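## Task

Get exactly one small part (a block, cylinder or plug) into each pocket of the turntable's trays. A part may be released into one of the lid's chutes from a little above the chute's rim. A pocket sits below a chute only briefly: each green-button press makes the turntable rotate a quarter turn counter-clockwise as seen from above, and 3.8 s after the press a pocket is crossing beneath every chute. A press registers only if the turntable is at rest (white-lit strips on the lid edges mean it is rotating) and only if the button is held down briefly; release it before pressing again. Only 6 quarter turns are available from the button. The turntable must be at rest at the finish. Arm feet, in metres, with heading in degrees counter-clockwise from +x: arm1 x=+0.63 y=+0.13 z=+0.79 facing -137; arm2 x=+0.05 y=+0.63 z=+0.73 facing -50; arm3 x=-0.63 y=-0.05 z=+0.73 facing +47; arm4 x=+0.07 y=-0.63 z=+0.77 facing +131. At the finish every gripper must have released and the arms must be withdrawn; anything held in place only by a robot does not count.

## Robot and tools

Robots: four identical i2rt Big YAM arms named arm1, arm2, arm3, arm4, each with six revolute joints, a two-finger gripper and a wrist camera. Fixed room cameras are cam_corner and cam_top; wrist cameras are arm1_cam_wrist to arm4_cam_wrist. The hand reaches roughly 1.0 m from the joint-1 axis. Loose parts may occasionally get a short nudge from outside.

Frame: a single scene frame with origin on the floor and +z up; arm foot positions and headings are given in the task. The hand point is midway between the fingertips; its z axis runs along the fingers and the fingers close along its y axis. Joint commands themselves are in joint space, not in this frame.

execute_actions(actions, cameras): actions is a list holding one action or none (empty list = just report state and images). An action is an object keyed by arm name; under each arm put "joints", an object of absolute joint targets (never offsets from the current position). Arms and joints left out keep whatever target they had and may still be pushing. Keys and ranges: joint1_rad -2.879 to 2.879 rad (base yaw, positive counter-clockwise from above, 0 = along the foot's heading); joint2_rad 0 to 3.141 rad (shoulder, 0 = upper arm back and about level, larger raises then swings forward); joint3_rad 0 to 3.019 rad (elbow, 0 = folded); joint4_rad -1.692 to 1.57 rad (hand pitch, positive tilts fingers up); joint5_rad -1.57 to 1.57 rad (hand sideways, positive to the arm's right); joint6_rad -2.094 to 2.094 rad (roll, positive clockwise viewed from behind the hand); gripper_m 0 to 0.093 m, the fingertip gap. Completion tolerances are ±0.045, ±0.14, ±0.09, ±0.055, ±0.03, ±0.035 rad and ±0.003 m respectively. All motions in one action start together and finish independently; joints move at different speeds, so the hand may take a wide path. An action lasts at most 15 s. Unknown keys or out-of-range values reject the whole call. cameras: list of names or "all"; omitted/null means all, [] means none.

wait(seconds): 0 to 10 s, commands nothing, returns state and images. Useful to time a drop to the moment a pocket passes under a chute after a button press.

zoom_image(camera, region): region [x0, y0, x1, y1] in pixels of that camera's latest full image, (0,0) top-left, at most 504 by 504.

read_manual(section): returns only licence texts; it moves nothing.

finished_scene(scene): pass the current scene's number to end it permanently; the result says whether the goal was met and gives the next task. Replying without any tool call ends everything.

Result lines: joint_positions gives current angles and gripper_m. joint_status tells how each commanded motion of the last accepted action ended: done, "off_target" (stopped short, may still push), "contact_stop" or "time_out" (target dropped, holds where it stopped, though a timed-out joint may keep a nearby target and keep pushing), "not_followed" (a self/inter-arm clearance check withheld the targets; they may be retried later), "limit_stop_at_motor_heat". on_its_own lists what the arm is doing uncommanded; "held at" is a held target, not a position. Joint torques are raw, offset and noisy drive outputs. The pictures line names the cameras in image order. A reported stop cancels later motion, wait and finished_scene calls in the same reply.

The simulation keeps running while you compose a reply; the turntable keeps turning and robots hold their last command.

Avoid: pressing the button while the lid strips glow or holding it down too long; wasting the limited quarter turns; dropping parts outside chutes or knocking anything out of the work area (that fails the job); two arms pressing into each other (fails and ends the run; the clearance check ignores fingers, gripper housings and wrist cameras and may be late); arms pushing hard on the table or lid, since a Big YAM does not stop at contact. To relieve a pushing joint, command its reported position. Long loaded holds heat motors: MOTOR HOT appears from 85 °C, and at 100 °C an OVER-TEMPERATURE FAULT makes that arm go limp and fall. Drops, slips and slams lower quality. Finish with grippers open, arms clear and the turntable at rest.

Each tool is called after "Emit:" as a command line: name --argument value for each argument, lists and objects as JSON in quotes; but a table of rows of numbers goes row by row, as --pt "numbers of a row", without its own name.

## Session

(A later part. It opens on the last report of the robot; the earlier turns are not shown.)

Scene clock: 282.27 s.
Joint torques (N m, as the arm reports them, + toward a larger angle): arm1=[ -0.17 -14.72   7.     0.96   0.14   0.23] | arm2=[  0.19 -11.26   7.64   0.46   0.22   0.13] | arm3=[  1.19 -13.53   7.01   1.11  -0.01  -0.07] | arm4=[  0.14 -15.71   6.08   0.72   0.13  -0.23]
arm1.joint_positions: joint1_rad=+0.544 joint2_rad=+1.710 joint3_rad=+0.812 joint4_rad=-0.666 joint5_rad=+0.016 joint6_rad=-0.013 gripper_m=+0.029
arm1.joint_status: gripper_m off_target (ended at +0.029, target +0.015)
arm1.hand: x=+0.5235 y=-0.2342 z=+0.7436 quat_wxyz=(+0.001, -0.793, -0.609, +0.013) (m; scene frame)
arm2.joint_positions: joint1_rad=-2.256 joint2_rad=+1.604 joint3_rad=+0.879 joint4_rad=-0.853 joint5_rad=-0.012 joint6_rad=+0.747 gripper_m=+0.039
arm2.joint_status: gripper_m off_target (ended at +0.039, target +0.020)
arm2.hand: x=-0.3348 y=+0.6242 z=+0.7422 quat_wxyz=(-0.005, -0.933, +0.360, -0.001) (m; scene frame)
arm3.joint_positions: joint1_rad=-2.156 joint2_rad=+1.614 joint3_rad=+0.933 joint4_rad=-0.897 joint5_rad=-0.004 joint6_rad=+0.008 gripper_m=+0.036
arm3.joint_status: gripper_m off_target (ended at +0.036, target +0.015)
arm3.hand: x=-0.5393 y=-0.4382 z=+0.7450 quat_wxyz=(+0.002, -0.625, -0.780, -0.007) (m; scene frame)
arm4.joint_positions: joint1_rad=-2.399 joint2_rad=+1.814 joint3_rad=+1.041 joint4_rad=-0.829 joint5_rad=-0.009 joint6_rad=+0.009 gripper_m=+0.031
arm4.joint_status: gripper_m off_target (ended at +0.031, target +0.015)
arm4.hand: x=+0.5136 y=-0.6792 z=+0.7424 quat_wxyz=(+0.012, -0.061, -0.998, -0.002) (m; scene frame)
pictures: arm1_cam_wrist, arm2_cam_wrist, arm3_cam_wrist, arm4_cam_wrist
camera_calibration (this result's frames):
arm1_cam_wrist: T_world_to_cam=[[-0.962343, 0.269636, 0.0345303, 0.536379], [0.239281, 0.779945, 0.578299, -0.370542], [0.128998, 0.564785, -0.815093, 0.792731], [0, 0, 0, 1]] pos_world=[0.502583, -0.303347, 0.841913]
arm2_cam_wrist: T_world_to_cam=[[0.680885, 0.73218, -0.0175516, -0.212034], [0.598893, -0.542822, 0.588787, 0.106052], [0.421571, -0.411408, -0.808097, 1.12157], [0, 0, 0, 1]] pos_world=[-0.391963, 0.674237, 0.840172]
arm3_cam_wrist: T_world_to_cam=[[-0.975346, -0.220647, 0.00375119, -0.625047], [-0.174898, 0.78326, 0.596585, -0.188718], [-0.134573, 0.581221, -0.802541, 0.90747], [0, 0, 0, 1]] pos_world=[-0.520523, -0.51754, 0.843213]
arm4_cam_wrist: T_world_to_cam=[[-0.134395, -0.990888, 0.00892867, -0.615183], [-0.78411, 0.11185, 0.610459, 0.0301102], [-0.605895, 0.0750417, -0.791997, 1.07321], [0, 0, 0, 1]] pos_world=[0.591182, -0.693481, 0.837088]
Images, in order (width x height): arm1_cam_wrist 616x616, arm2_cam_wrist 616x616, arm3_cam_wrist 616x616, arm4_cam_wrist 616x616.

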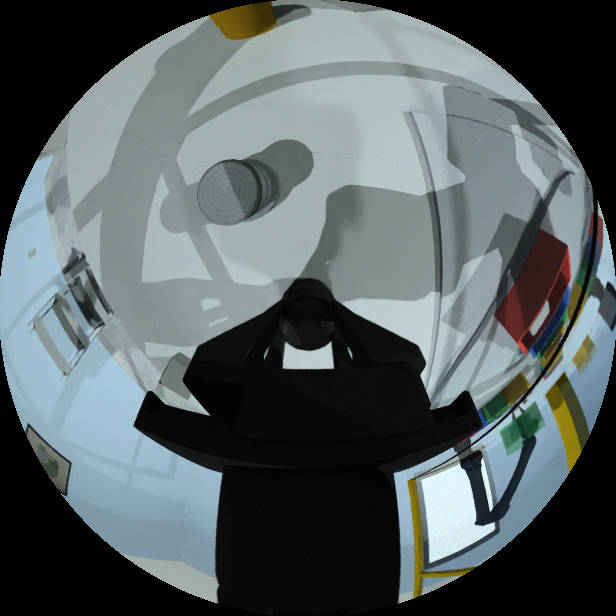

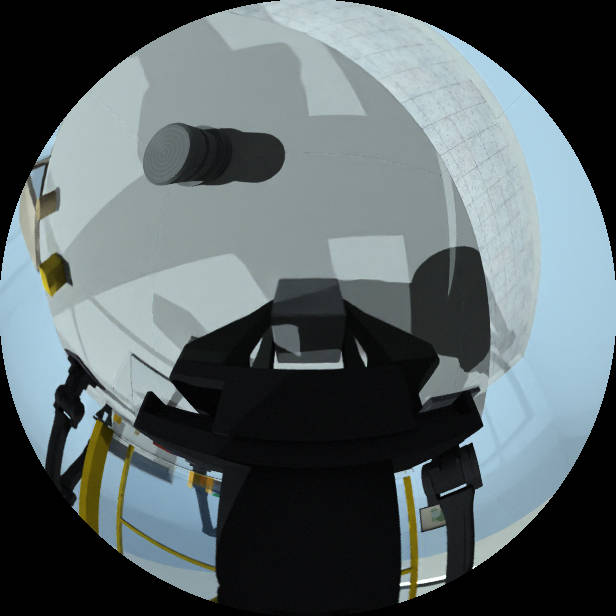

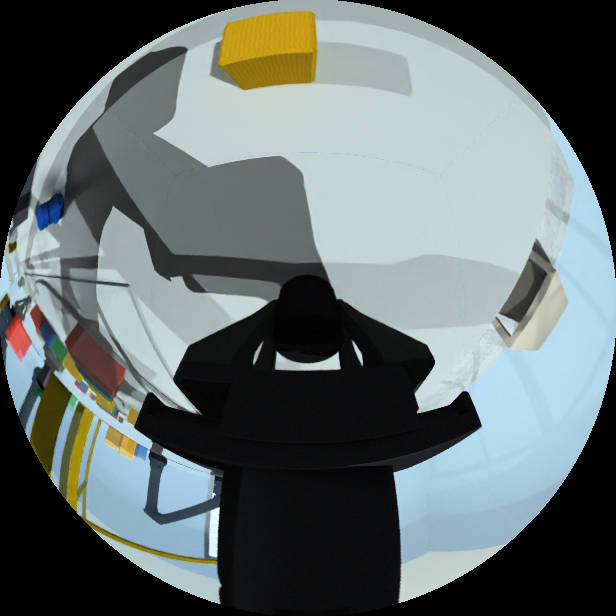

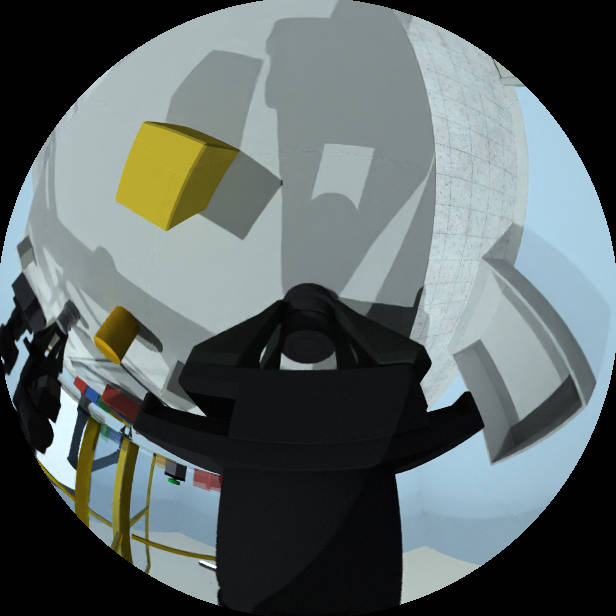

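Emit:
execute_actions --actions '[{"arm1":{"joints":{"joint2_rad":1.063,"joint3_rad":1.28,"joint4_rad":-1.65}},"arm2":{"joints":{"joint2_rad":1.063,"joint3_rad":1.28,"joint4_rad":-1.65}},"arm3":{"joints":{"joint2_rad":1.063,"joint3_rad":1.28,"joint4_rad":-1.68}},"arm4":{"joints":{"joint2_rad":1.063,"joint3_rad":1.28,"joint4_rad":-1.65}}}]' --cameras '[]'

Emit:
execute_actions --actions '[{"arm1":{"joints":{"joint1_rad":-0.521,"joint6_rad":-1.28}},"arm2":{"joints":{"joint1_rad":-0.921,"joint6_rad":-0.24}},"arm3":{"joints":{"joint1_rad":-0.708,"joint3_rad":1.53,"joint6_rad":1.81}},"arm4":{"joints":{"joint1_rad":-0.587,"joint3_rad":1.38,"joint6_rad":1.7}}}]' --cameras '[]'

Emit:
execute_actions --actions '[{"arm1":{"joints":{"joint2_rad":1.54,"joint3_rad":1.232,"joint4_rad":-1.243}},"arm2":{"joints":{"joint2_rad":1.23,"joint3_rad":1.07,"joint4_rad":-1.378}},"arm3":{"joints":{"joint2_rad":1.625,"joint3_rad":1.512,"joint4_rad":-1.42}},"arm4":{"joints":{"joint2_rad":1.5,"joint3_rad":1.3,"joint4_rad":-1.3}}}]'

Scene clock: 300.47 s.
Joint torques (N m, as the arm reports them, + toward a larger angle): arm1=[-0.13 -5.97 10.03 -0.04  0.14  0.23] | arm2=[ 0.48 -5.58 11.19  0.12  0.19  0.12] | arm3=[ 1.1  -7.9   8.84  0.12 -0.02 -0.07] | arm4=[ 0.81 -5.46  9.97 -0.19  0.14 -0.23]
arm1.joint_positions: joint1_rad=+0.544 joint2_rad=+1.067 joint3_rad=+1.271 joint4_rad=-1.637 joint5_rad=+0.016 joint6_rad=-0.013 gripper_m=+0.029
arm1.joint_status: all done
arm1.hand: x=+0.5458 y=-0.1574 z=+1.1202 quat_wxyz=(-0.038, -0.791, -0.607, +0.066) (m; scene frame)
arm2.joint_positions: joint1_rad=-2.256 joint2_rad=+1.063 joint3_rad=+1.263 joint4_rad=-1.643 joint5_rad=-0.012 joint6_rad=+0.747 gripper_m=+0.039
arm2.joint_status: all done
arm2.hand: x=-0.2481 y=+0.6242 z=+1.0608 quat_wxyz=(-0.030, -0.931, +0.359, +0.063) (m; scene frame)
arm3.joint_positions: joint1_rad=-2.156 joint2_rad=+1.069 joint3_rad=+1.268 joint4_rad=-1.667 joint5_rad=-0.004 joint6_rad=+0.008 gripper_m=+0.036
arm3.joint_status: all done
arm3.hand: x=-0.5635 y=-0.3402 z=+1.0520 quat_wxyz=(-0.041, -0.625, -0.779, +0.027) (m; scene frame)
arm4.joint_positions: joint1_rad=-2.399 joint2_rad=+1.059 joint3_rad=+1.251 joint4_rad=-1.638 joint5_rad=-0.009 joint6_rad=+0.009 gripper_m=+0.031
arm4.joint_status: all done
arm4.hand: x=+0.3688 y=-0.6609 z=+1.0949 quat_wxyz=(-0.065, -0.061, -0.996, +0.002) (m; scene frame)
pictures: none
No camera images: the call's "cameras" was empty. Leave "cameras" out to get every camera's image.

Scene clock: 302.73 s.
Joint torques (N m, as the arm reports them, + toward a larger angle): arm1=[-1.38 -5.99  9.97 -0.12  0.04  0.  ] | arm2=[ 0.68 -5.55 11.11  0.16  0.17 -0.22] | arm3=[ 1.87 -6.07 10.66  0.62  0.1   0.03] | arm4=[ 0.91 -5.85 11.81 -0.08  0.23  0.02]
arm1.joint_positions: joint1_rad=-0.513 joint2_rad=+1.067 joint3_rad=+1.271 joint4_rad=-1.637 joint5_rad=+0.016 joint6_rad=-1.267 gripper_m=+0.029
arm1.joint_status: all done
arm1.hand: x=+0.3334 y=+0.0669 z=+1.1187 quat_wxyz=(+0.038, -0.728, -0.682, +0.062) (m; scene frame)
arm2.joint_positions: joint1_rad=-0.922 joint2_rad=+1.063 joint3_rad=+1.263 joint4_rad=-1.643 joint5_rad=-0.013 joint6_rad=-0.226 gripper_m=+0.039
arm2.joint_status: all done
arm2.hand: x=-0.0115 y=+0.3337 z=+1.0576 quat_wxyz=(-0.035, -0.705, -0.706, +0.054) (m; scene frame)
arm3.joint_positions: joint1_rad=-0.714 joint2_rad=+1.070 joint3_rad=+1.488 joint4_rad=-1.670 joint5_rad=-0.004 joint6_rad=+1.801 gripper_m=+0.036
arm3.joint_status: all done
arm3.hand: x=-0.3076 y=-0.0175 z=+1.1454 quat_wxyz=(-0.090, -0.742, -0.650, -0.134) (m; scene frame)
arm4.joint_positions: joint1_rad=-0.588 joint2_rad=+1.067 joint3_rad=+1.322 joint4_rad=-1.640 joint5_rad=-0.008 joint6_rad=+1.690 gripper_m=+0.031
arm4.joint_status: all done
arm4.hand: x=+0.0286 y=-0.3171 z=+1.1177 quat_wxyz=(+0.013, +0.005, -0.996, -0.088) (m; scene frame)
pictures: none
No camera images: the call's "cameras" was empty. Leave "cameras" out to get every camera's image.

Scene clock: 304.20 s.
Joint torques (N m, as the arm reports them, + toward a larger angle): arm1=[ -1.23 -15.73  10.19   0.75   0.04  -0.01] | arm2=[ 0.51 -9.9  10.77  0.47  0.18 -0.19] | arm3=[  1.94 -16.23   9.51   0.75   0.09   0.08] | arm4=[  0.63 -13.82   8.25   0.59   0.24  -0.01]
arm1.joint_positions: joint1_rad=-0.513 joint2_rad=+1.559 joint3_rad=+1.214 joint4_rad=-1.256 joint5_rad=+0.016 joint6_rad=-1.268 gripper_m=+0.029
arm1.joint_status: all done
arm1.hand: x=+0.2053 y=+0.0336 z=+0.9257 quat_wxyz=(-0.003, -0.729, -0.684, -0.011) (m; scene frame)
arm2.joint_positions: joint1_rad=-0.922 joint2_rad=+1.258 joint3_rad=+1.054 joint4_rad=-1.386 joint5_rad=-0.013 joint6_rad=-0.226 gripper_m=+0.039
arm2.joint_status: all done
arm2.hand: x=-0.0212 y=+0.2985 z=+0.9193 quat_wxyz=(+0.004, -0.707, -0.707, -0.009) (m; scene frame)
arm3.joint_positions: joint1_rad=-0.714 joint2_rad=+1.635 joint3_rad=+1.488 joint4_rad=-1.429 joint5_rad=-0.004 joint6_rad=+1.802 gripper_m=+0.036
arm3.joint_status: all done
arm3.hand: x=-0.1427 y=-0.0002 z=+0.9312 quat_wxyz=(+0.004, -0.752, -0.659, -0.002) (m; scene frame)
arm4.joint_positions: joint1_rad=-0.588 joint2_rad=+1.518 joint3_rad=+1.288 joint4_rad=-1.313 joint5_rad=-0.008 joint6_rad=+1.691 gripper_m=+0.031
arm4.joint_status: all done
arm4.hand: x=+0.0124 y=-0.1842 z=+0.9468 quat_wxyz=(+0.003, +0.004, -1.000, -0.011) (m; scene frame)
pictures: arm1_cam_wrist, arm2_cam_wrist, arm3_cam_wrist, arm4_cam_wrist, cam_corner, cam_top
camera_calibration (this result's frames):
arm1_cam_wrist: T_world_to_cam=[[-0.99725, 0.0740535, -0.00284513, 0.199974], [0.0572757, 0.794536, 0.60451, -0.595984], [0.0470266, 0.602685, -0.796593, 0.829451], [0, 0, 0, 1]] pos_world=[0.194554, -0.0411759, 1.02158]
arm2_cam_wrist: T_world_to_cam=[[-0.999779, 0.0135416, -0.0160999, -0.00643097], [0.00116903, 0.799869, 0.600173, -0.786685], [0.0210052, 0.600022, -0.799708, 0.68031], [0, 0, 0, 1]] pos_world=[-0.0197999, 0.221132, 1.01609]
arm3_cam_wrist: T_world_to_cam=[[-0.991487, 0.129192, 0.0161939, -0.156126], [0.113451, 0.796189, 0.594316, -0.530251], [0.0638875, 0.591094, -0.804069, 0.885519], [0, 0, 0, 1]] pos_world=[-0.151213, -0.0810745, 1.02968]
arm4_cam_wrist: T_world_to_cam=[[-0.00462341, -0.999944, -0.00949184, -0.179674], [-0.803137, -0.00194203, 0.595792, -0.549886], [-0.595777, 0.0103778, -0.803083, 0.892676], [0, 0, 0, 1]] pos_world=[0.0893714, -0.189996, 1.04281]
Images, in order (width x height): arm1_cam_wrist 616x616, arm2_cam_wrist 616x616, arm3_cam_wrist 616x616, arm4_cam_wrist 616x616, cam_corner 896x504, cam_top 896x504.

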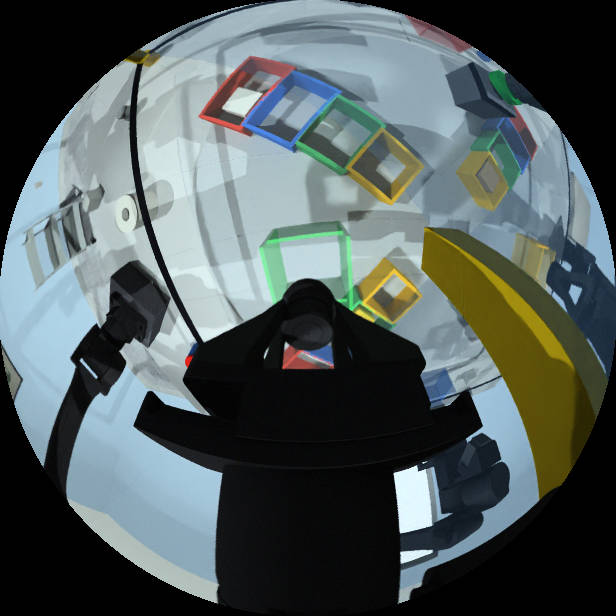

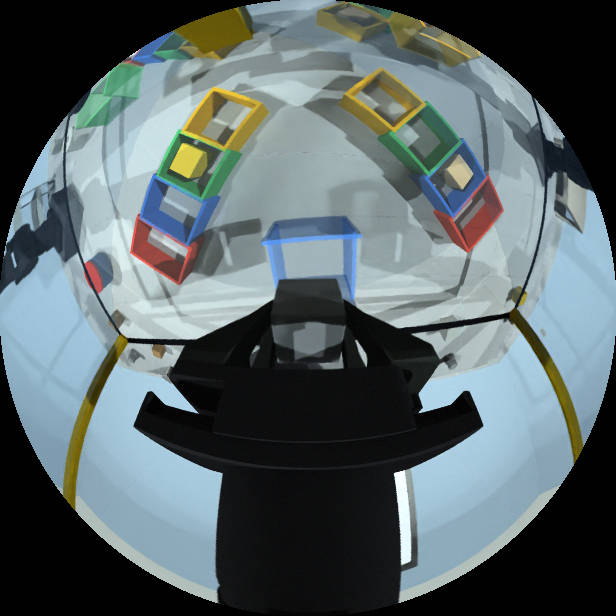

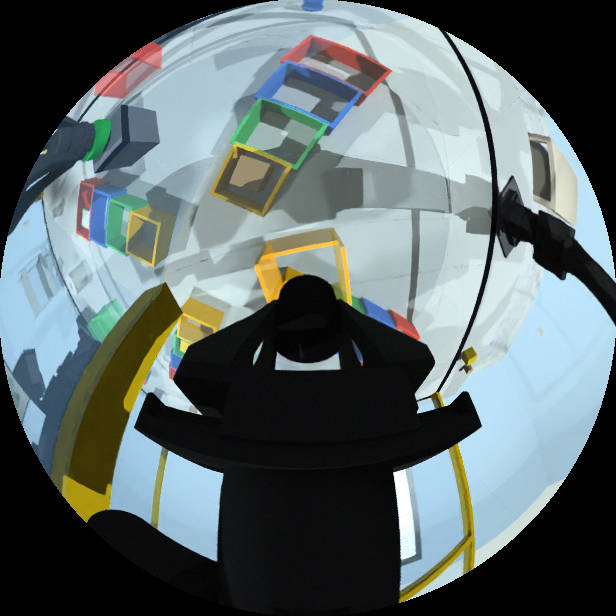

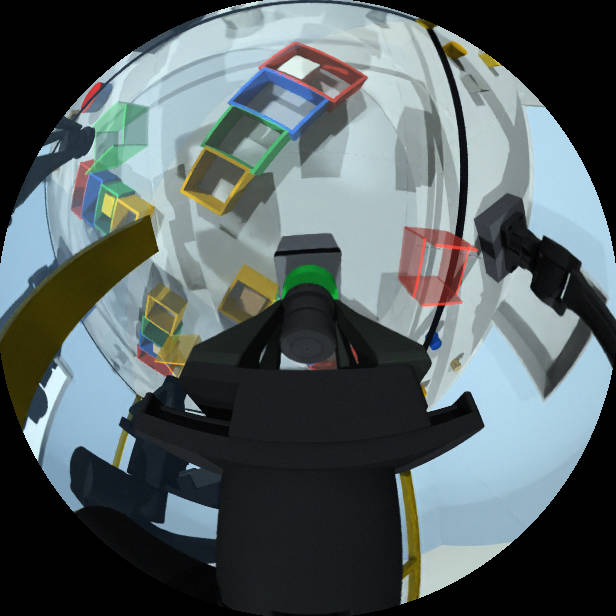

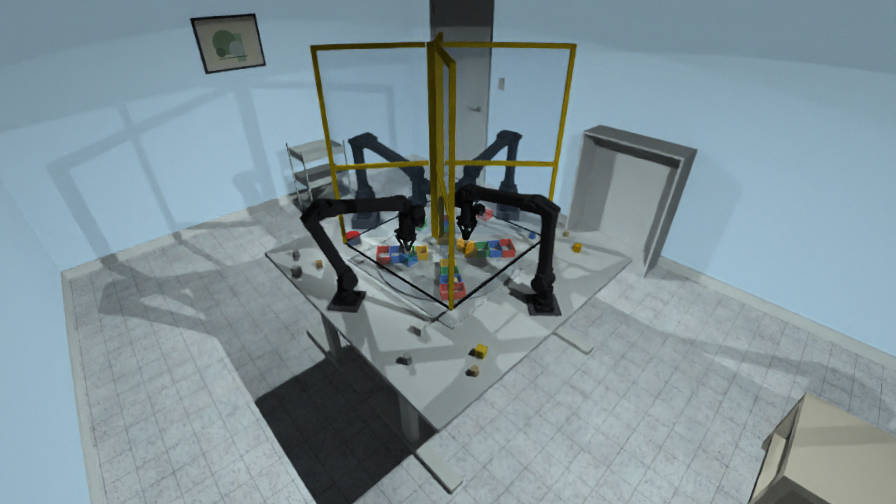

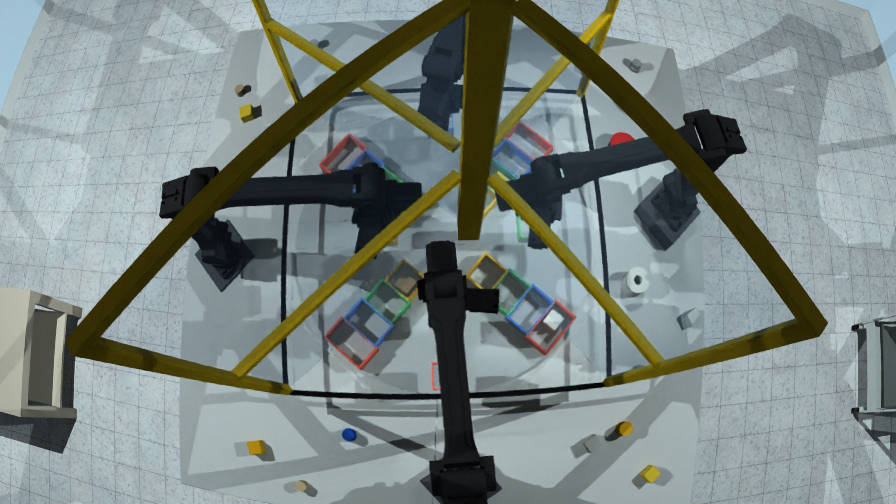

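Emit:
execute_actions --actions '[{"arm4":{"joints":{"joint2_rad":1.54,"joint3_rad":1.235,"joint4_rad":-1.25}}}]' --cameras '["cam_top"]'

Emit:
execute_actions --actions '[{"arm4":{"joints":{"joint1_rad":-0.545,"joint2_rad":1.18,"joint3_rad":0.93,"joint4_rad":-1.32}}}]' --cameras '[]'

Emit:
wait --seconds 1.6

Emit:
execute_actions --actions '[{"arm1":{"joints":{"gripper_m":0.06}},"arm2":{"joints":{"gripper_m":0.06}},"arm3":{"joints":{"gripper_m":0.06}},"arm4":{"joints":{"gripper_m":0.06}}}]' --cameras '["arm4_cam_wrist"]'

Emit:
execute_actions --actions '[{"arm1":{"joints":{"joint2_rad":1.063,"joint3_rad":1.28,"joint4_rad":-1.65}},"arm2":{"joints":{"joint2_rad":1.063,"joint3_rad":1.28,"joint4_rad":-1.65}},"arm3":{"joints":{"joint2_rad":1.063,"joint3_rad":1.28,"joint4_rad":-1.65}},"arm4":{"joints":{"joint2_rad":1.063,"joint3_rad":1.28,"joint4_rad":-1.65}}}]' --cameras '["cam_top"]'

Scene clock: 316.63 s.
Joint torques (N m, as the arm reports them, + toward a larger angle): arm1=[ -1.3  -15.67  10.16   0.73   0.03   0.  ] | arm2=[  0.52 -10.01  10.83   0.47   0.17  -0.2 ] | arm3=[  2.14 -16.     9.4    0.72   0.11   0.08] | arm4=[  0.8  -10.75   5.96   0.68   0.19   0.01]
arm1.joint_positions: joint1_rad=-0.513 joint2_rad=+1.559 joint3_rad=+1.214 joint4_rad=-1.256 joint5_rad=+0.016 joint6_rad=-1.268 gripper_m=+0.029
arm1.joint_status: not commanded
arm1.hand: x=+0.2053 y=+0.0336 z=+0.9257 quat_wxyz=(-0.003, -0.729, -0.684, -0.011) (m; scene frame)
arm2.joint_positions: joint1_rad=-0.922 joint2_rad=+1.258 joint3_rad=+1.054 joint4_rad=-1.386 joint5_rad=-0.013 joint6_rad=-0.226 gripper_m=+0.039
arm2.joint_status: not commanded
arm2.hand: x=-0.0212 y=+0.2985 z=+0.9193 quat_wxyz=(+0.004, -0.707, -0.707, -0.009) (m; scene frame)
arm3.joint_positions: joint1_rad=-0.714 joint2_rad=+1.635 joint3_rad=+1.488 joint4_rad=-1.429 joint5_rad=-0.004 joint6_rad=+1.802 gripper_m=+0.036
arm3.joint_status: not commanded
arm3.hand: x=-0.1427 y=-0.0002 z=+0.9312 quat_wxyz=(+0.004, -0.752, -0.659, -0.002) (m; scene frame)
arm4.joint_positions: joint1_rad=-0.588 joint2_rad=+1.521 joint3_rad=+1.256 joint4_rad=-1.263 joint5_rad=-0.008 joint6_rad=+1.691 gripper_m=+0.031
arm4.joint_status: all done
arm4.hand: x=+0.0123 y=-0.1827 z=+0.9337 quat_wxyz=(+0.004, +0.004, -1.000, -0.018) (m; scene frame)
pictures: cam_top
Images, in order (width x height): cam_top 896x504.

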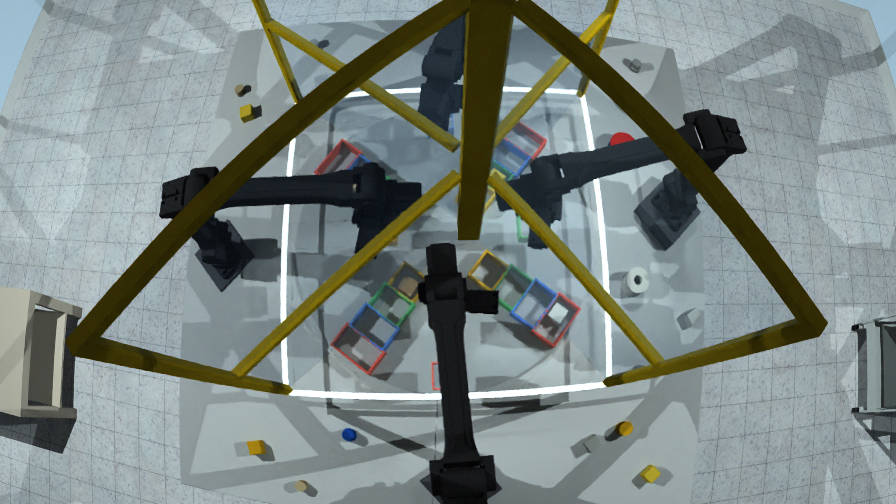

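Scene clock: 317.80 s.
Joint torques (N m, as the arm reports them, + toward a larger angle): arm1=[ -1.31 -15.68  10.2    0.71   0.04  -0.01] | arm2=[ 0.6  -9.98 10.78  0.38  0.18 -0.22] | arm3=[  2.18 -15.9    9.41   0.78   0.08   0.1 ] | arm4=[ 0.99 -6.97  7.36 -0.24  0.16  0.02]
arm1.joint_positions: joint1_rad=-0.513 joint2_rad=+1.559 joint3_rad=+1.214 joint4_rad=-1.256 joint5_rad=+0.016 joint6_rad=-1.268 gripper_m=+0.029
arm1.joint_status: not commanded
arm1.hand: x=+0.2053 y=+0.0336 z=+0.9257 quat_wxyz=(-0.003, -0.729, -0.684, -0.011) (m; scene frame)
arm2.joint_positions: joint1_rad=-0.922 joint2_rad=+1.258 joint3_rad=+1.054 joint4_rad=-1.386 joint5_rad=-0.013 joint6_rad=-0.226 gripper_m=+0.039
arm2.joint_status: not commanded
arm2.hand: x=-0.0212 y=+0.2985 z=+0.9193 quat_wxyz=(+0.004, -0.707, -0.707, -0.009) (m; scene frame)
arm3.joint_positions: joint1_rad=-0.714 joint2_rad=+1.635 joint3_rad=+1.488 joint4_rad=-1.429 joint5_rad=-0.004 joint6_rad=+1.802 gripper_m=+0.036
arm3.joint_status: not commanded
arm3.hand: x=-0.1427 y=-0.0002 z=+0.9312 quat_wxyz=(+0.004, -0.752, -0.659, -0.002) (m; scene frame)
arm4.joint_positions: joint1_rad=-0.546 joint2_rad=+1.181 joint3_rad=+0.928 joint4_rad=-1.314 joint5_rad=-0.008 joint6_rad=+1.691 gripper_m=+0.031
arm4.joint_status: all done
arm4.hand: x=+0.0172 y=-0.3219 z=+0.9333 quat_wxyz=(+0.001, +0.024, -1.000, +0.002) (m; scene frame)
pictures: none
No camera images: the call's "cameras" was empty. Leave "cameras" out to get every camera's image.

Scene clock: 319.40 s.
Joint torques (N m, as the arm reports them, + toward a larger angle): arm1=[ -1.34 -15.69  10.19   0.69   0.04  -0.01] | arm2=[  0.78 -10.14  10.77   0.36   0.18  -0.21] | arm3=[  1.84 -15.89   9.42   0.82   0.1    0.08] | arm4=[ 0.58 -7.39  7.46 -0.3   0.18  0.01]
arm1.joint_positions: joint1_rad=-0.513 joint2_rad=+1.559 joint3_rad=+1.214 joint4_rad=-1.256 joint5_rad=+0.016 joint6_rad=-1.268 gripper_m=+0.029
arm1.joint_status: not commanded
arm1.hand: x=+0.2053 y=+0.0336 z=+0.9257 quat_wxyz=(-0.003, -0.729, -0.684, -0.011) (m; scene frame)
arm2.joint_positions: joint1_rad=-0.922 joint2_rad=+1.258 joint3_rad=+1.054 joint4_rad=-1.386 joint5_rad=-0.013 joint6_rad=-0.226 gripper_m=+0.039
arm2.joint_status: not commanded
arm2.hand: x=-0.0212 y=+0.2985 z=+0.9193 quat_wxyz=(+0.004, -0.707, -0.707, -0.009) (m; scene frame)
arm3.joint_positions: joint1_rad=-0.714 joint2_rad=+1.635 joint3_rad=+1.488 joint4_rad=-1.429 joint5_rad=-0.004 joint6_rad=+1.802 gripper_m=+0.036
arm3.joint_status: not commanded
arm3.hand: x=-0.1427 y=-0.0002 z=+0.9312 quat_wxyz=(+0.004, -0.752, -0.659, -0.002) (m; scene frame)
arm4.joint_positions: joint1_rad=-0.546 joint2_rad=+1.181 joint3_rad=+0.928 joint4_rad=-1.314 joint5_rad=-0.008 joint6_rad=+1.691 gripper_m=+0.031
arm4.joint_status: all done
arm4.hand: x=+0.0172 y=-0.3219 z=+0.9333 quat_wxyz=(+0.001, +0.024, -1.000, +0.002) (m; scene frame)
wait: 1.60 s; at rest by 0.27 s
pictures: arm1_cam_wrist, arm2_cam_wrist, arm3_cam_wrist, arm4_cam_wrist, cam_corner, cam_top
camera_calibration (this result's frames):
arm1_cam_wrist: T_world_to_cam=[[-0.99725, 0.0740535, -0.00284513, 0.199974], [0.0572757, 0.794536, 0.60451, -0.595984], [0.0470266, 0.602685, -0.796593, 0.829451], [0, 0, 0, 1]] pos_world=[0.194554, -0.0411759, 1.02158]
arm2_cam_wrist: T_world_to_cam=[[-0.999779, 0.0135416, -0.0160999, -0.00643097], [0.00116903, 0.799869, 0.600173, -0.786685], [0.0210052, 0.600022, -0.799708, 0.68031], [0, 0, 0, 1]] pos_world=[-0.0197999, 0.221132, 1.01609]
arm3_cam_wrist: T_world_to_cam=[[-0.991487, 0.129192, 0.0161939, -0.156126], [0.113451, 0.796189, 0.594316, -0.530251], [0.0638875, 0.591094, -0.804069, 0.885519], [0, 0, 0, 1]] pos_world=[-0.151213, -0.0810745, 1.02968]
arm4_cam_wrist: T_world_to_cam=[[0.0360538, -0.99924, 0.0148333, -0.340703], [-0.805124, -0.0202506, 0.592761, -0.541294], [-0.59201, -0.0333139, -0.805242, 0.874045], [0, 0, 0, 1]] pos_world=[0.0939184, -0.322287, 1.02973]
Images, in order (width x height): arm1_cam_wrist 616x616, arm2_cam_wrist 616x616, arm3_cam_wrist 616x616, arm4_cam_wrist 616x616, cam_corner 896x504, cam_top 896x504.

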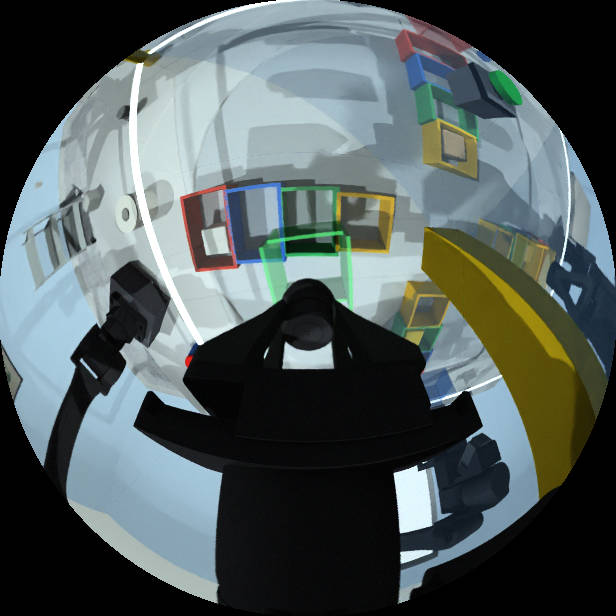

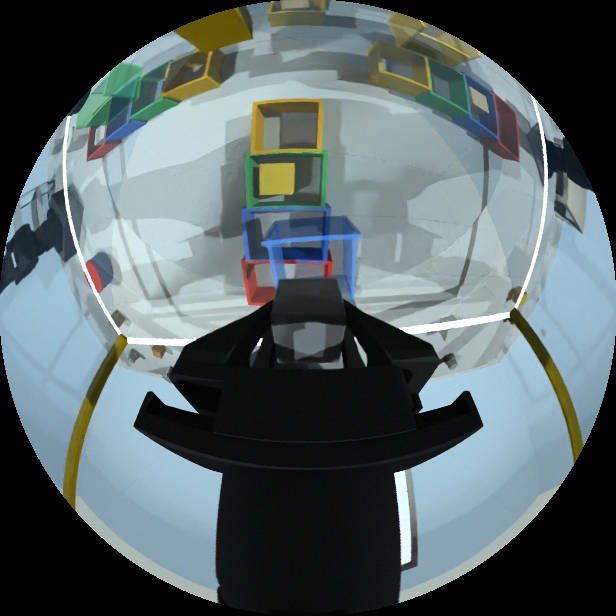

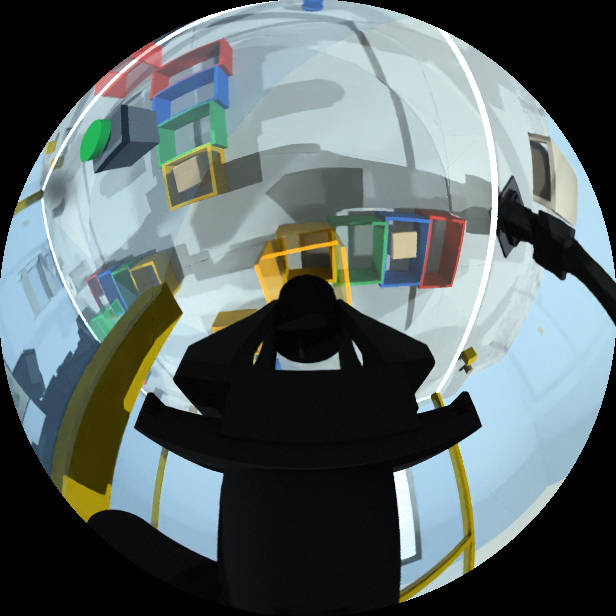

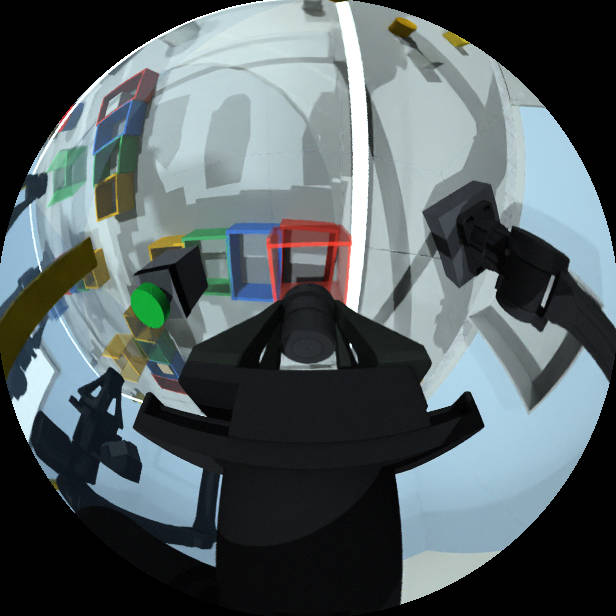

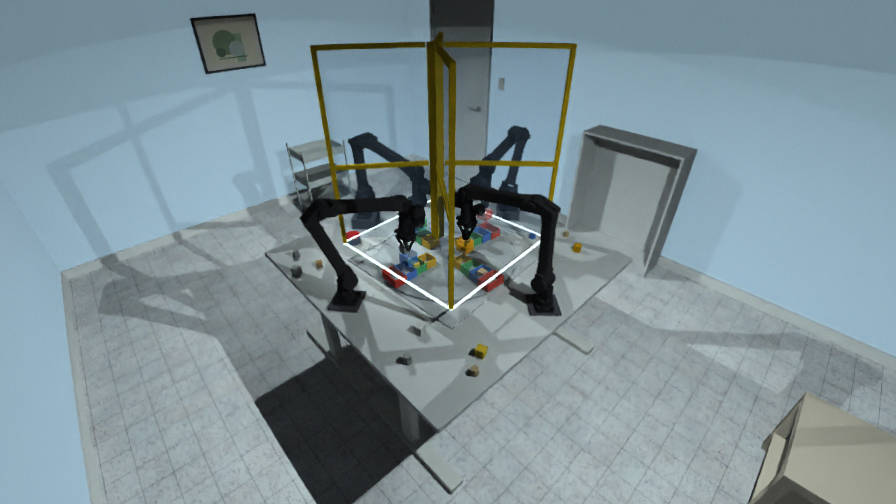

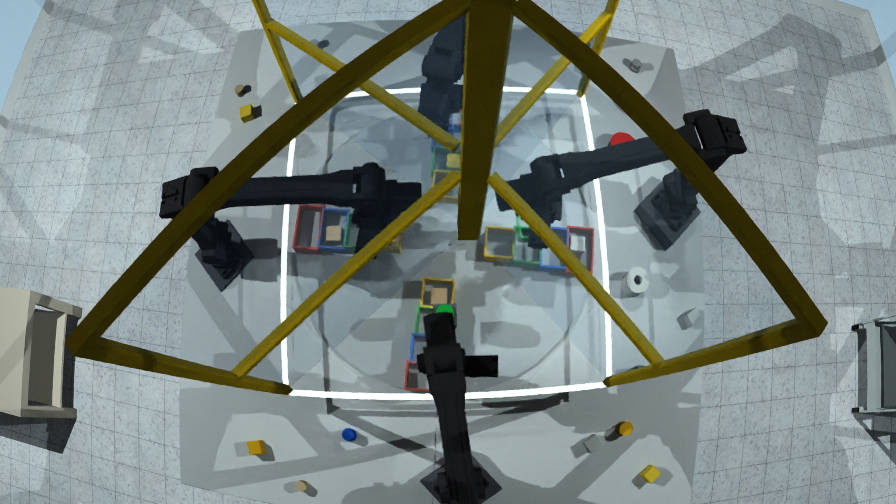

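Scene clock: 320.00 s.
Joint torques (N m, as the arm reports them, + toward a larger angle): arm1=[ -1.28 -15.67  10.19   0.73   0.04  -0.01] | arm2=[ 0.62 -9.82 10.84  0.46  0.17 -0.21] | arm3=[  2.03 -15.75   9.38   0.85   0.1    0.09] | arm4=[ 0.77 -7.72  7.48 -0.29  0.19 -0.01]
arm1.joint_positions: joint1_rad=-0.513 joint2_rad=+1.559 joint3_rad=+1.214 joint4_rad=-1.256 joint5_rad=+0.016 joint6_rad=-1.268 gripper_m=+0.060
arm1.joint_status: all done
arm1.hand: x=+0.2053 y=+0.0336 z=+0.9257 quat_wxyz=(-0.003, -0.729, -0.684, -0.011) (m; scene frame)
arm2.joint_positions: joint1_rad=-0.922 joint2_rad=+1.254 joint3_rad=+1.054 joint4_rad=-1.386 joint5_rad=-0.013 joint6_rad=-0.226 gripper_m=+0.060
arm2.joint_status: all done
arm2.hand: x=-0.0211 y=+0.2987 z=+0.9206 quat_wxyz=(+0.003, -0.707, -0.707, -0.007) (m; scene frame)
arm3.joint_positions: joint1_rad=-0.714 joint2_rad=+1.635 joint3_rad=+1.488 joint4_rad=-1.429 joint5_rad=-0.004 joint6_rad=+1.802 gripper_m=+0.060
arm3.joint_status: all done
arm3.hand: x=-0.1427 y=-0.0002 z=+0.9312 quat_wxyz=(+0.004, -0.752, -0.659, -0.002) (m; scene frame)
arm4.joint_positions: joint1_rad=-0.546 joint2_rad=+1.181 joint3_rad=+0.928 joint4_rad=-1.314 joint5_rad=-0.008 joint6_rad=+1.691 gripper_m=+0.060
arm4.joint_status: all done
arm4.hand: x=+0.0172 y=-0.3219 z=+0.9333 quat_wxyz=(+0.001, +0.024, -1.000, +0.002) (m; scene frame)
pictures: arm4_cam_wrist
camera_calibration (this result's frames):
arm4_cam_wrist: T_world_to_cam=[[0.0360538, -0.99924, 0.0148333, -0.340703], [-0.805124, -0.0202506, 0.592761, -0.541294], [-0.59201, -0.0333139, -0.805242, 0.874045], [0, 0, 0, 1]] pos_world=[0.0939184, -0.322287, 1.02973]
Images, in order (width x height): arm4_cam_wrist 616x616.

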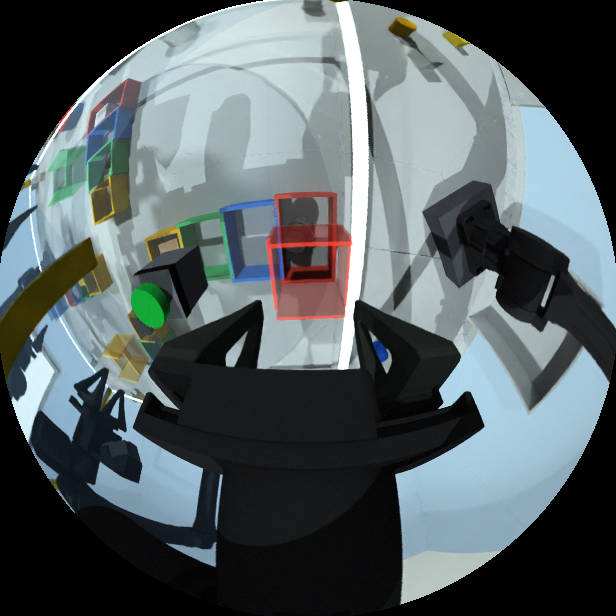

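Scene clock: 321.43 s.
Joint torques (N m, as the arm reports them, + toward a larger angle): arm1=[-1.32 -4.92 11.42 -0.05  0.04  0.  ] | arm2=[ 0.67 -4.27 12.12  0.14  0.16 -0.2 ] | arm3=[ 1.78 -5.29  8.13  0.35  0.11  0.05] | arm4=[ 0.92 -5.48 10.91 -0.37  0.19  0.  ]
arm1.joint_positions: joint1_rad=-0.513 joint2_rad=+1.061 joint3_rad=+1.250 joint4_rad=-1.639 joint5_rad=+0.016 joint6_rad=-1.268 gripper_m=+0.060
arm1.joint_status: all done
arm1.hand: x=+0.3383 y=+0.0681 z=+1.1117 quat_wxyz=(+0.034, -0.728, -0.683, +0.055) (m; scene frame)
arm2.joint_positions: joint1_rad=-0.922 joint2_rad=+1.046 joint3_rad=+1.252 joint4_rad=-1.643 joint5_rad=-0.013 joint6_rad=-0.226 gripper_m=+0.060
arm2.joint_status: all done
arm2.hand: x=-0.0104 y=+0.3387 z=+1.0575 quat_wxyz=(-0.037, -0.705, -0.706, +0.056) (m; scene frame)
arm3.joint_positions: joint1_rad=-0.714 joint2_rad=+1.062 joint3_rad=+1.279 joint4_rad=-1.641 joint5_rad=-0.004 joint6_rad=+1.802 gripper_m=+0.060
arm3.joint_status: all done
arm3.hand: x=-0.3272 y=-0.0190 z=+1.0616 quat_wxyz=(-0.040, -0.750, -0.657, -0.064) (m; scene frame)
arm4.joint_positions: joint1_rad=-0.546 joint2_rad=+1.058 joint3_rad=+1.235 joint4_rad=-1.637 joint5_rad=-0.008 joint6_rad=+1.691 gripper_m=+0.060
arm4.joint_status: all done
arm4.hand: x=+0.0186 y=-0.3341 z=+1.0846 quat_wxyz=(+0.009, +0.025, -0.998, -0.051) (m; scene frame)
pictures: cam_top
Images, in order (width x height): cam_top 896x504.

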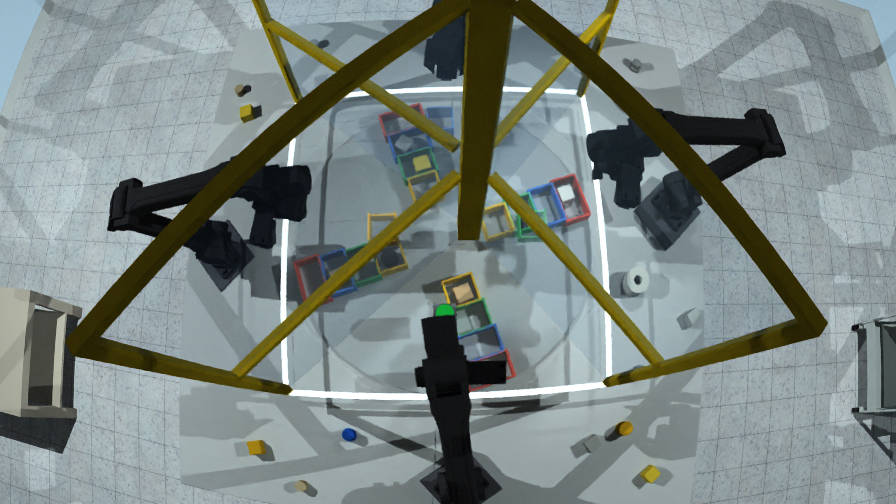

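Emit:
execute_actions --actions '[{"arm1":{"joints":{"joint1_rad":1.053,"joint6_rad":-0.47,"gripper_m":0.093}},"arm2":{"joints":{"joint1_rad":-2.3,"joint6_rad":0,"gripper_m":0.093}},"arm3":{"joints":{"joint1_rad":-2.13,"joint6_rad":0,"gripper_m":0.093}},"arm4":{"joints":{"joint1_rad":-1.98,"joint6_rad":0,"gripper_m":0.093}}}]' --cameras '[]'

Emit:
execute_actions --actions '[{"arm1":{"joints":{"joint2_rad":1.358,"joint3_rad":0.766,"joint4_rad":-0.945}},"arm2":{"joints":{"joint2_rad":1.71,"joint3_rad":1.37,"joint4_rad":-1.18}},"arm3":{"joints":{"joint2_rad":1.85,"joint3_rad":1.6,"joint4_rad":-1.262}},"arm4":{"joints":{"joint2_rad":1.685,"joint3_rad":1.21,"joint4_rad":-1.061}}}]'

Scene clock: 344.30 s.
Joint torques (N m, as the arm reports them, + toward a larger angle): arm1=[-0.17 -5.41 11.64 -0.01  0.1   0.23] | arm2=[ 0.16 -4.86 12.09  0.12  0.15  0.13] | arm3=[ 0.81 -5.9   8.09  0.38 -0.08 -0.04] | arm4=[ 0.95 -6.5  11.1  -0.32  0.12 -0.19]
arm1.joint_positions: joint1_rad=+1.045 joint2_rad=+1.061 joint3_rad=+1.250 joint4_rad=-1.639 joint5_rad=+0.016 joint6_rad=-0.483 gripper_m=+0.093
arm1.joint_status: all done
arm1.hand: x=+0.6964 y=-0.1575 z=+1.1125 quat_wxyz=(-0.031, -0.416, -0.907, +0.059) (m; scene frame)
arm2.joint_positions: joint1_rad=-2.298 joint2_rad=+1.053 joint3_rad=+1.252 joint4_rad=-1.643 joint5_rad=-0.013 joint6_rad=-0.013 gripper_m=+0.093
arm2.joint_status: all done
arm2.hand: x=-0.2443 y=+0.6367 z=+1.0589 quat_wxyz=(-0.004, -0.998, +0.008, +0.069) (m; scene frame)
arm3.joint_positions: joint1_rad=-2.124 joint2_rad=+1.063 joint3_rad=+1.279 joint4_rad=-1.641 joint5_rad=-0.003 joint6_rad=+0.010 gripper_m=+0.093
arm3.joint_status: all done
arm3.hand: x=-0.5527 y=-0.3448 z=+1.0586 quat_wxyz=(-0.058, -0.612, -0.788, +0.039) (m; scene frame)
arm4.joint_positions: joint1_rad=-1.979 joint2_rad=+1.065 joint3_rad=+1.235 joint4_rad=-1.637 joint5_rad=-0.008 joint6_rad=+0.011 gripper_m=+0.093
arm4.joint_status: all done
arm4.hand: x=+0.3550 y=-0.5367 z=+1.0859 quat_wxyz=(-0.053, +0.148, -0.988, -0.008) (m; scene frame)
pictures: none
No camera images: the call's "cameras" was empty. Leave "cameras" out to get every camera's image.

Scene clock: 345.97 s.
Joint torques (N m, as the arm reports them, + toward a larger angle): arm1=[ -0.27 -10.04   8.64   0.95   0.1    0.23] | arm2=[  0.61 -14.92  11.48   0.48   0.16   0.13] | arm3=[  1.1  -19.35   9.28   1.01  -0.06  -0.08] | arm4=[  0.49 -15.63   7.21   0.82   0.08  -0.19]
arm1.joint_positions: joint1_rad=+1.045 joint2_rad=+1.370 joint3_rad=+0.756 joint4_rad=-0.961 joint5_rad=+0.016 joint6_rad=-0.483 gripper_m=+0.093
arm1.joint_status: all done
arm1.hand: x=+0.7003 y=-0.1832 z=+0.8401 quat_wxyz=(+0.007, -0.417, -0.909, +0.010) (m; scene frame)
arm2.joint_positions: joint1_rad=-2.298 joint2_rad=+1.725 joint3_rad=+1.342 joint4_rad=-1.188 joint5_rad=-0.013 joint6_rad=-0.013 gripper_m=+0.093
arm2.joint_status: all done
arm2.hand: x=-0.4489 y=+0.6436 z=+0.8419 quat_wxyz=(-0.005, -1.000, +0.009, +0.005) (m; scene frame)
arm3.joint_positions: joint1_rad=-2.124 joint2_rad=+1.857 joint3_rad=+1.579 joint4_rad=-1.273 joint5_rad=-0.003 joint6_rad=+0.009 gripper_m=+0.093
arm3.joint_status: all done
arm3.hand: x=-0.4853 y=-0.5950 z=+0.8483 quat_wxyz=(-0.008, -0.613, -0.790, +0.001) (m; scene frame)
arm4.joint_positions: joint1_rad=-1.979 joint2_rad=+1.705 joint3_rad=+1.202 joint4_rad=-1.076 joint5_rad=-0.008 joint6_rad=+0.010 gripper_m=+0.093
arm4.joint_status: all done
arm4.hand: x=+0.5211 y=-0.4859 z=+0.8383 quat_wxyz=(+0.003, +0.148, -0.989, +0.000) (m; scene frame)
pictures: arm1_cam_wrist, arm2_cam_wrist, arm3_cam_wrist, arm4_cam_wrist, cam_corner, cam_top
camera_calibration (this result's frames):
arm1_cam_wrist: T_world_to_cam=[[-0.764994, -0.642737, 0.0409005, 0.37866], [-0.496844, 0.629373, 0.597524, -0.0366103], [-0.409793, 0.436781, -0.800807, 1.16165], [0, 0, 0, 1]] pos_world=[0.74752, -0.240968, 0.936647]
arm2_cam_wrist: T_world_to_cam=[[0.0308892, 0.99933, -0.0196343, -0.608757], [0.816956, -0.0139246, 0.576533, -0.105969], [0.575873, -0.033849, -0.816838, 1.09179], [0, 0, 0, 1]] pos_world=[-0.523354, 0.64383, 0.940955]
arm3_cam_wrist: T_world_to_cam=[[-0.968121, -0.250449, 0.00422665, -0.62193], [-0.202474, 0.792382, 0.575443, -0.108141], [-0.147468, 0.556243, -0.817831, 1.08067], [0, 0, 0, 1]] pos_world=[-0.464635, -0.671186, 0.948662]
arm4_cam_wrist: T_world_to_cam=[[0.280543, -0.959771, 0.0116664, -0.626906], [-0.773613, -0.2189, 0.594647, -0.197164], [-0.568171, -0.175849, -0.803902, 1.00761], [0, 0, 0, 1]] pos_world=[0.595838, -0.467659, 0.934573]
Images, in order (width x height): arm1_cam_wrist 616x616, arm2_cam_wrist 616x616, arm3_cam_wrist 616x616, arm4_cam_wrist 616x616, cam_corner 896x504, cam_top 896x504.

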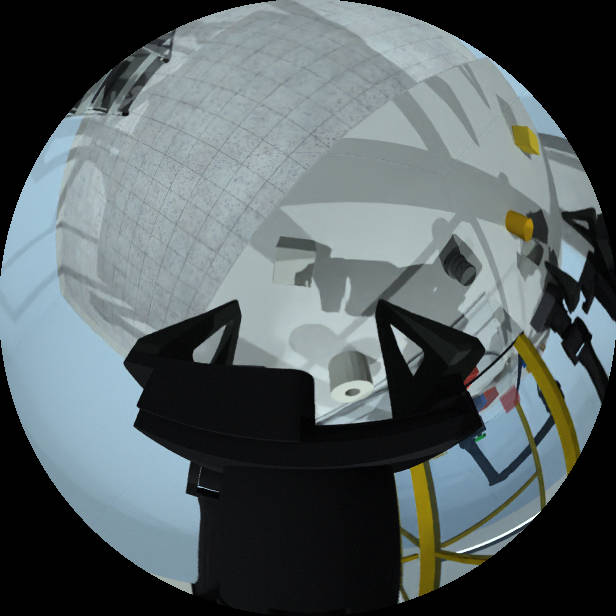

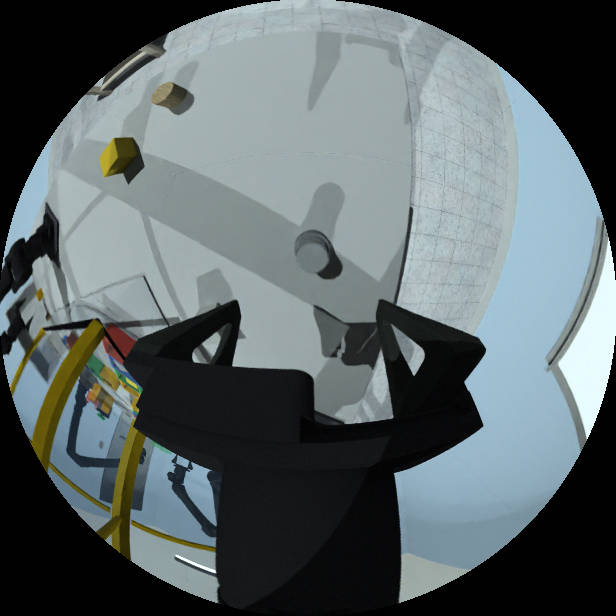

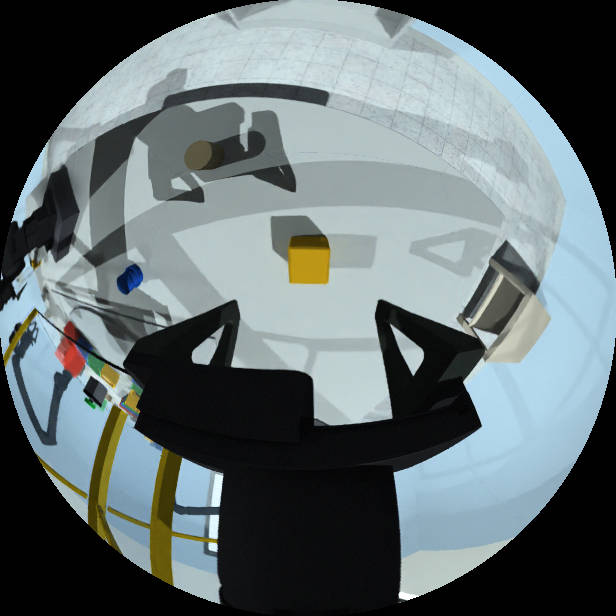

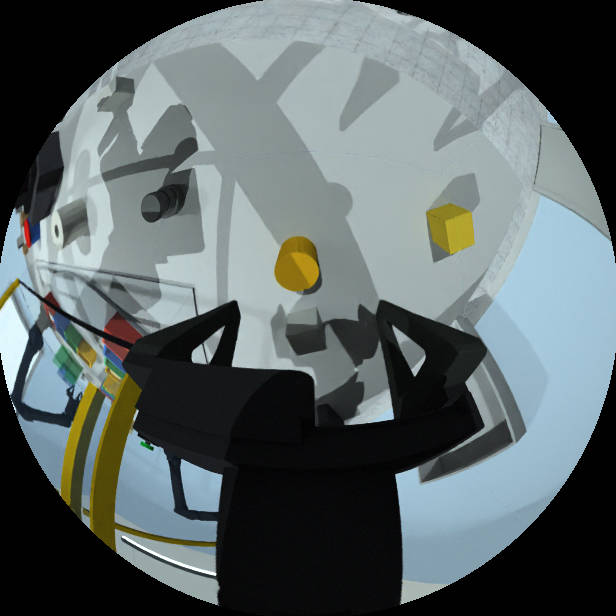

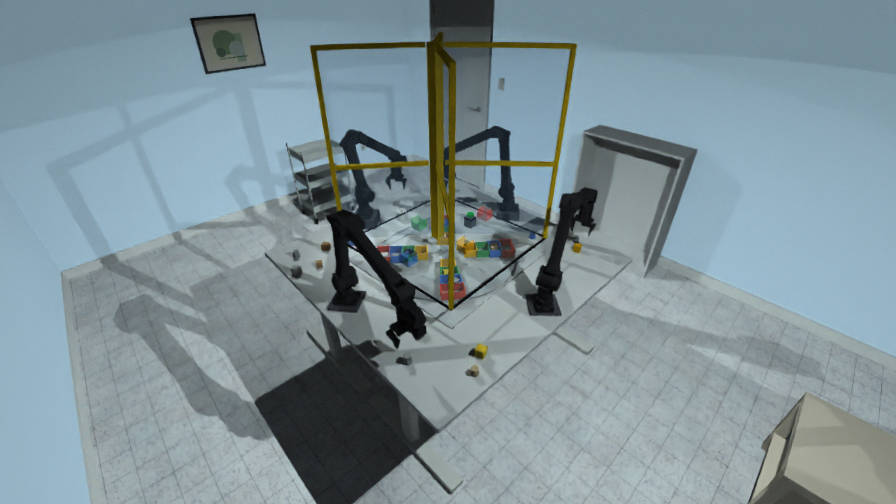

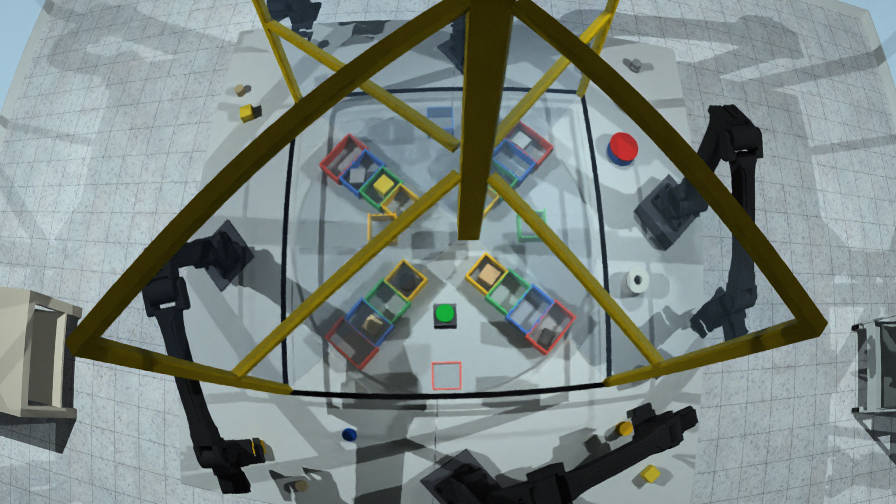

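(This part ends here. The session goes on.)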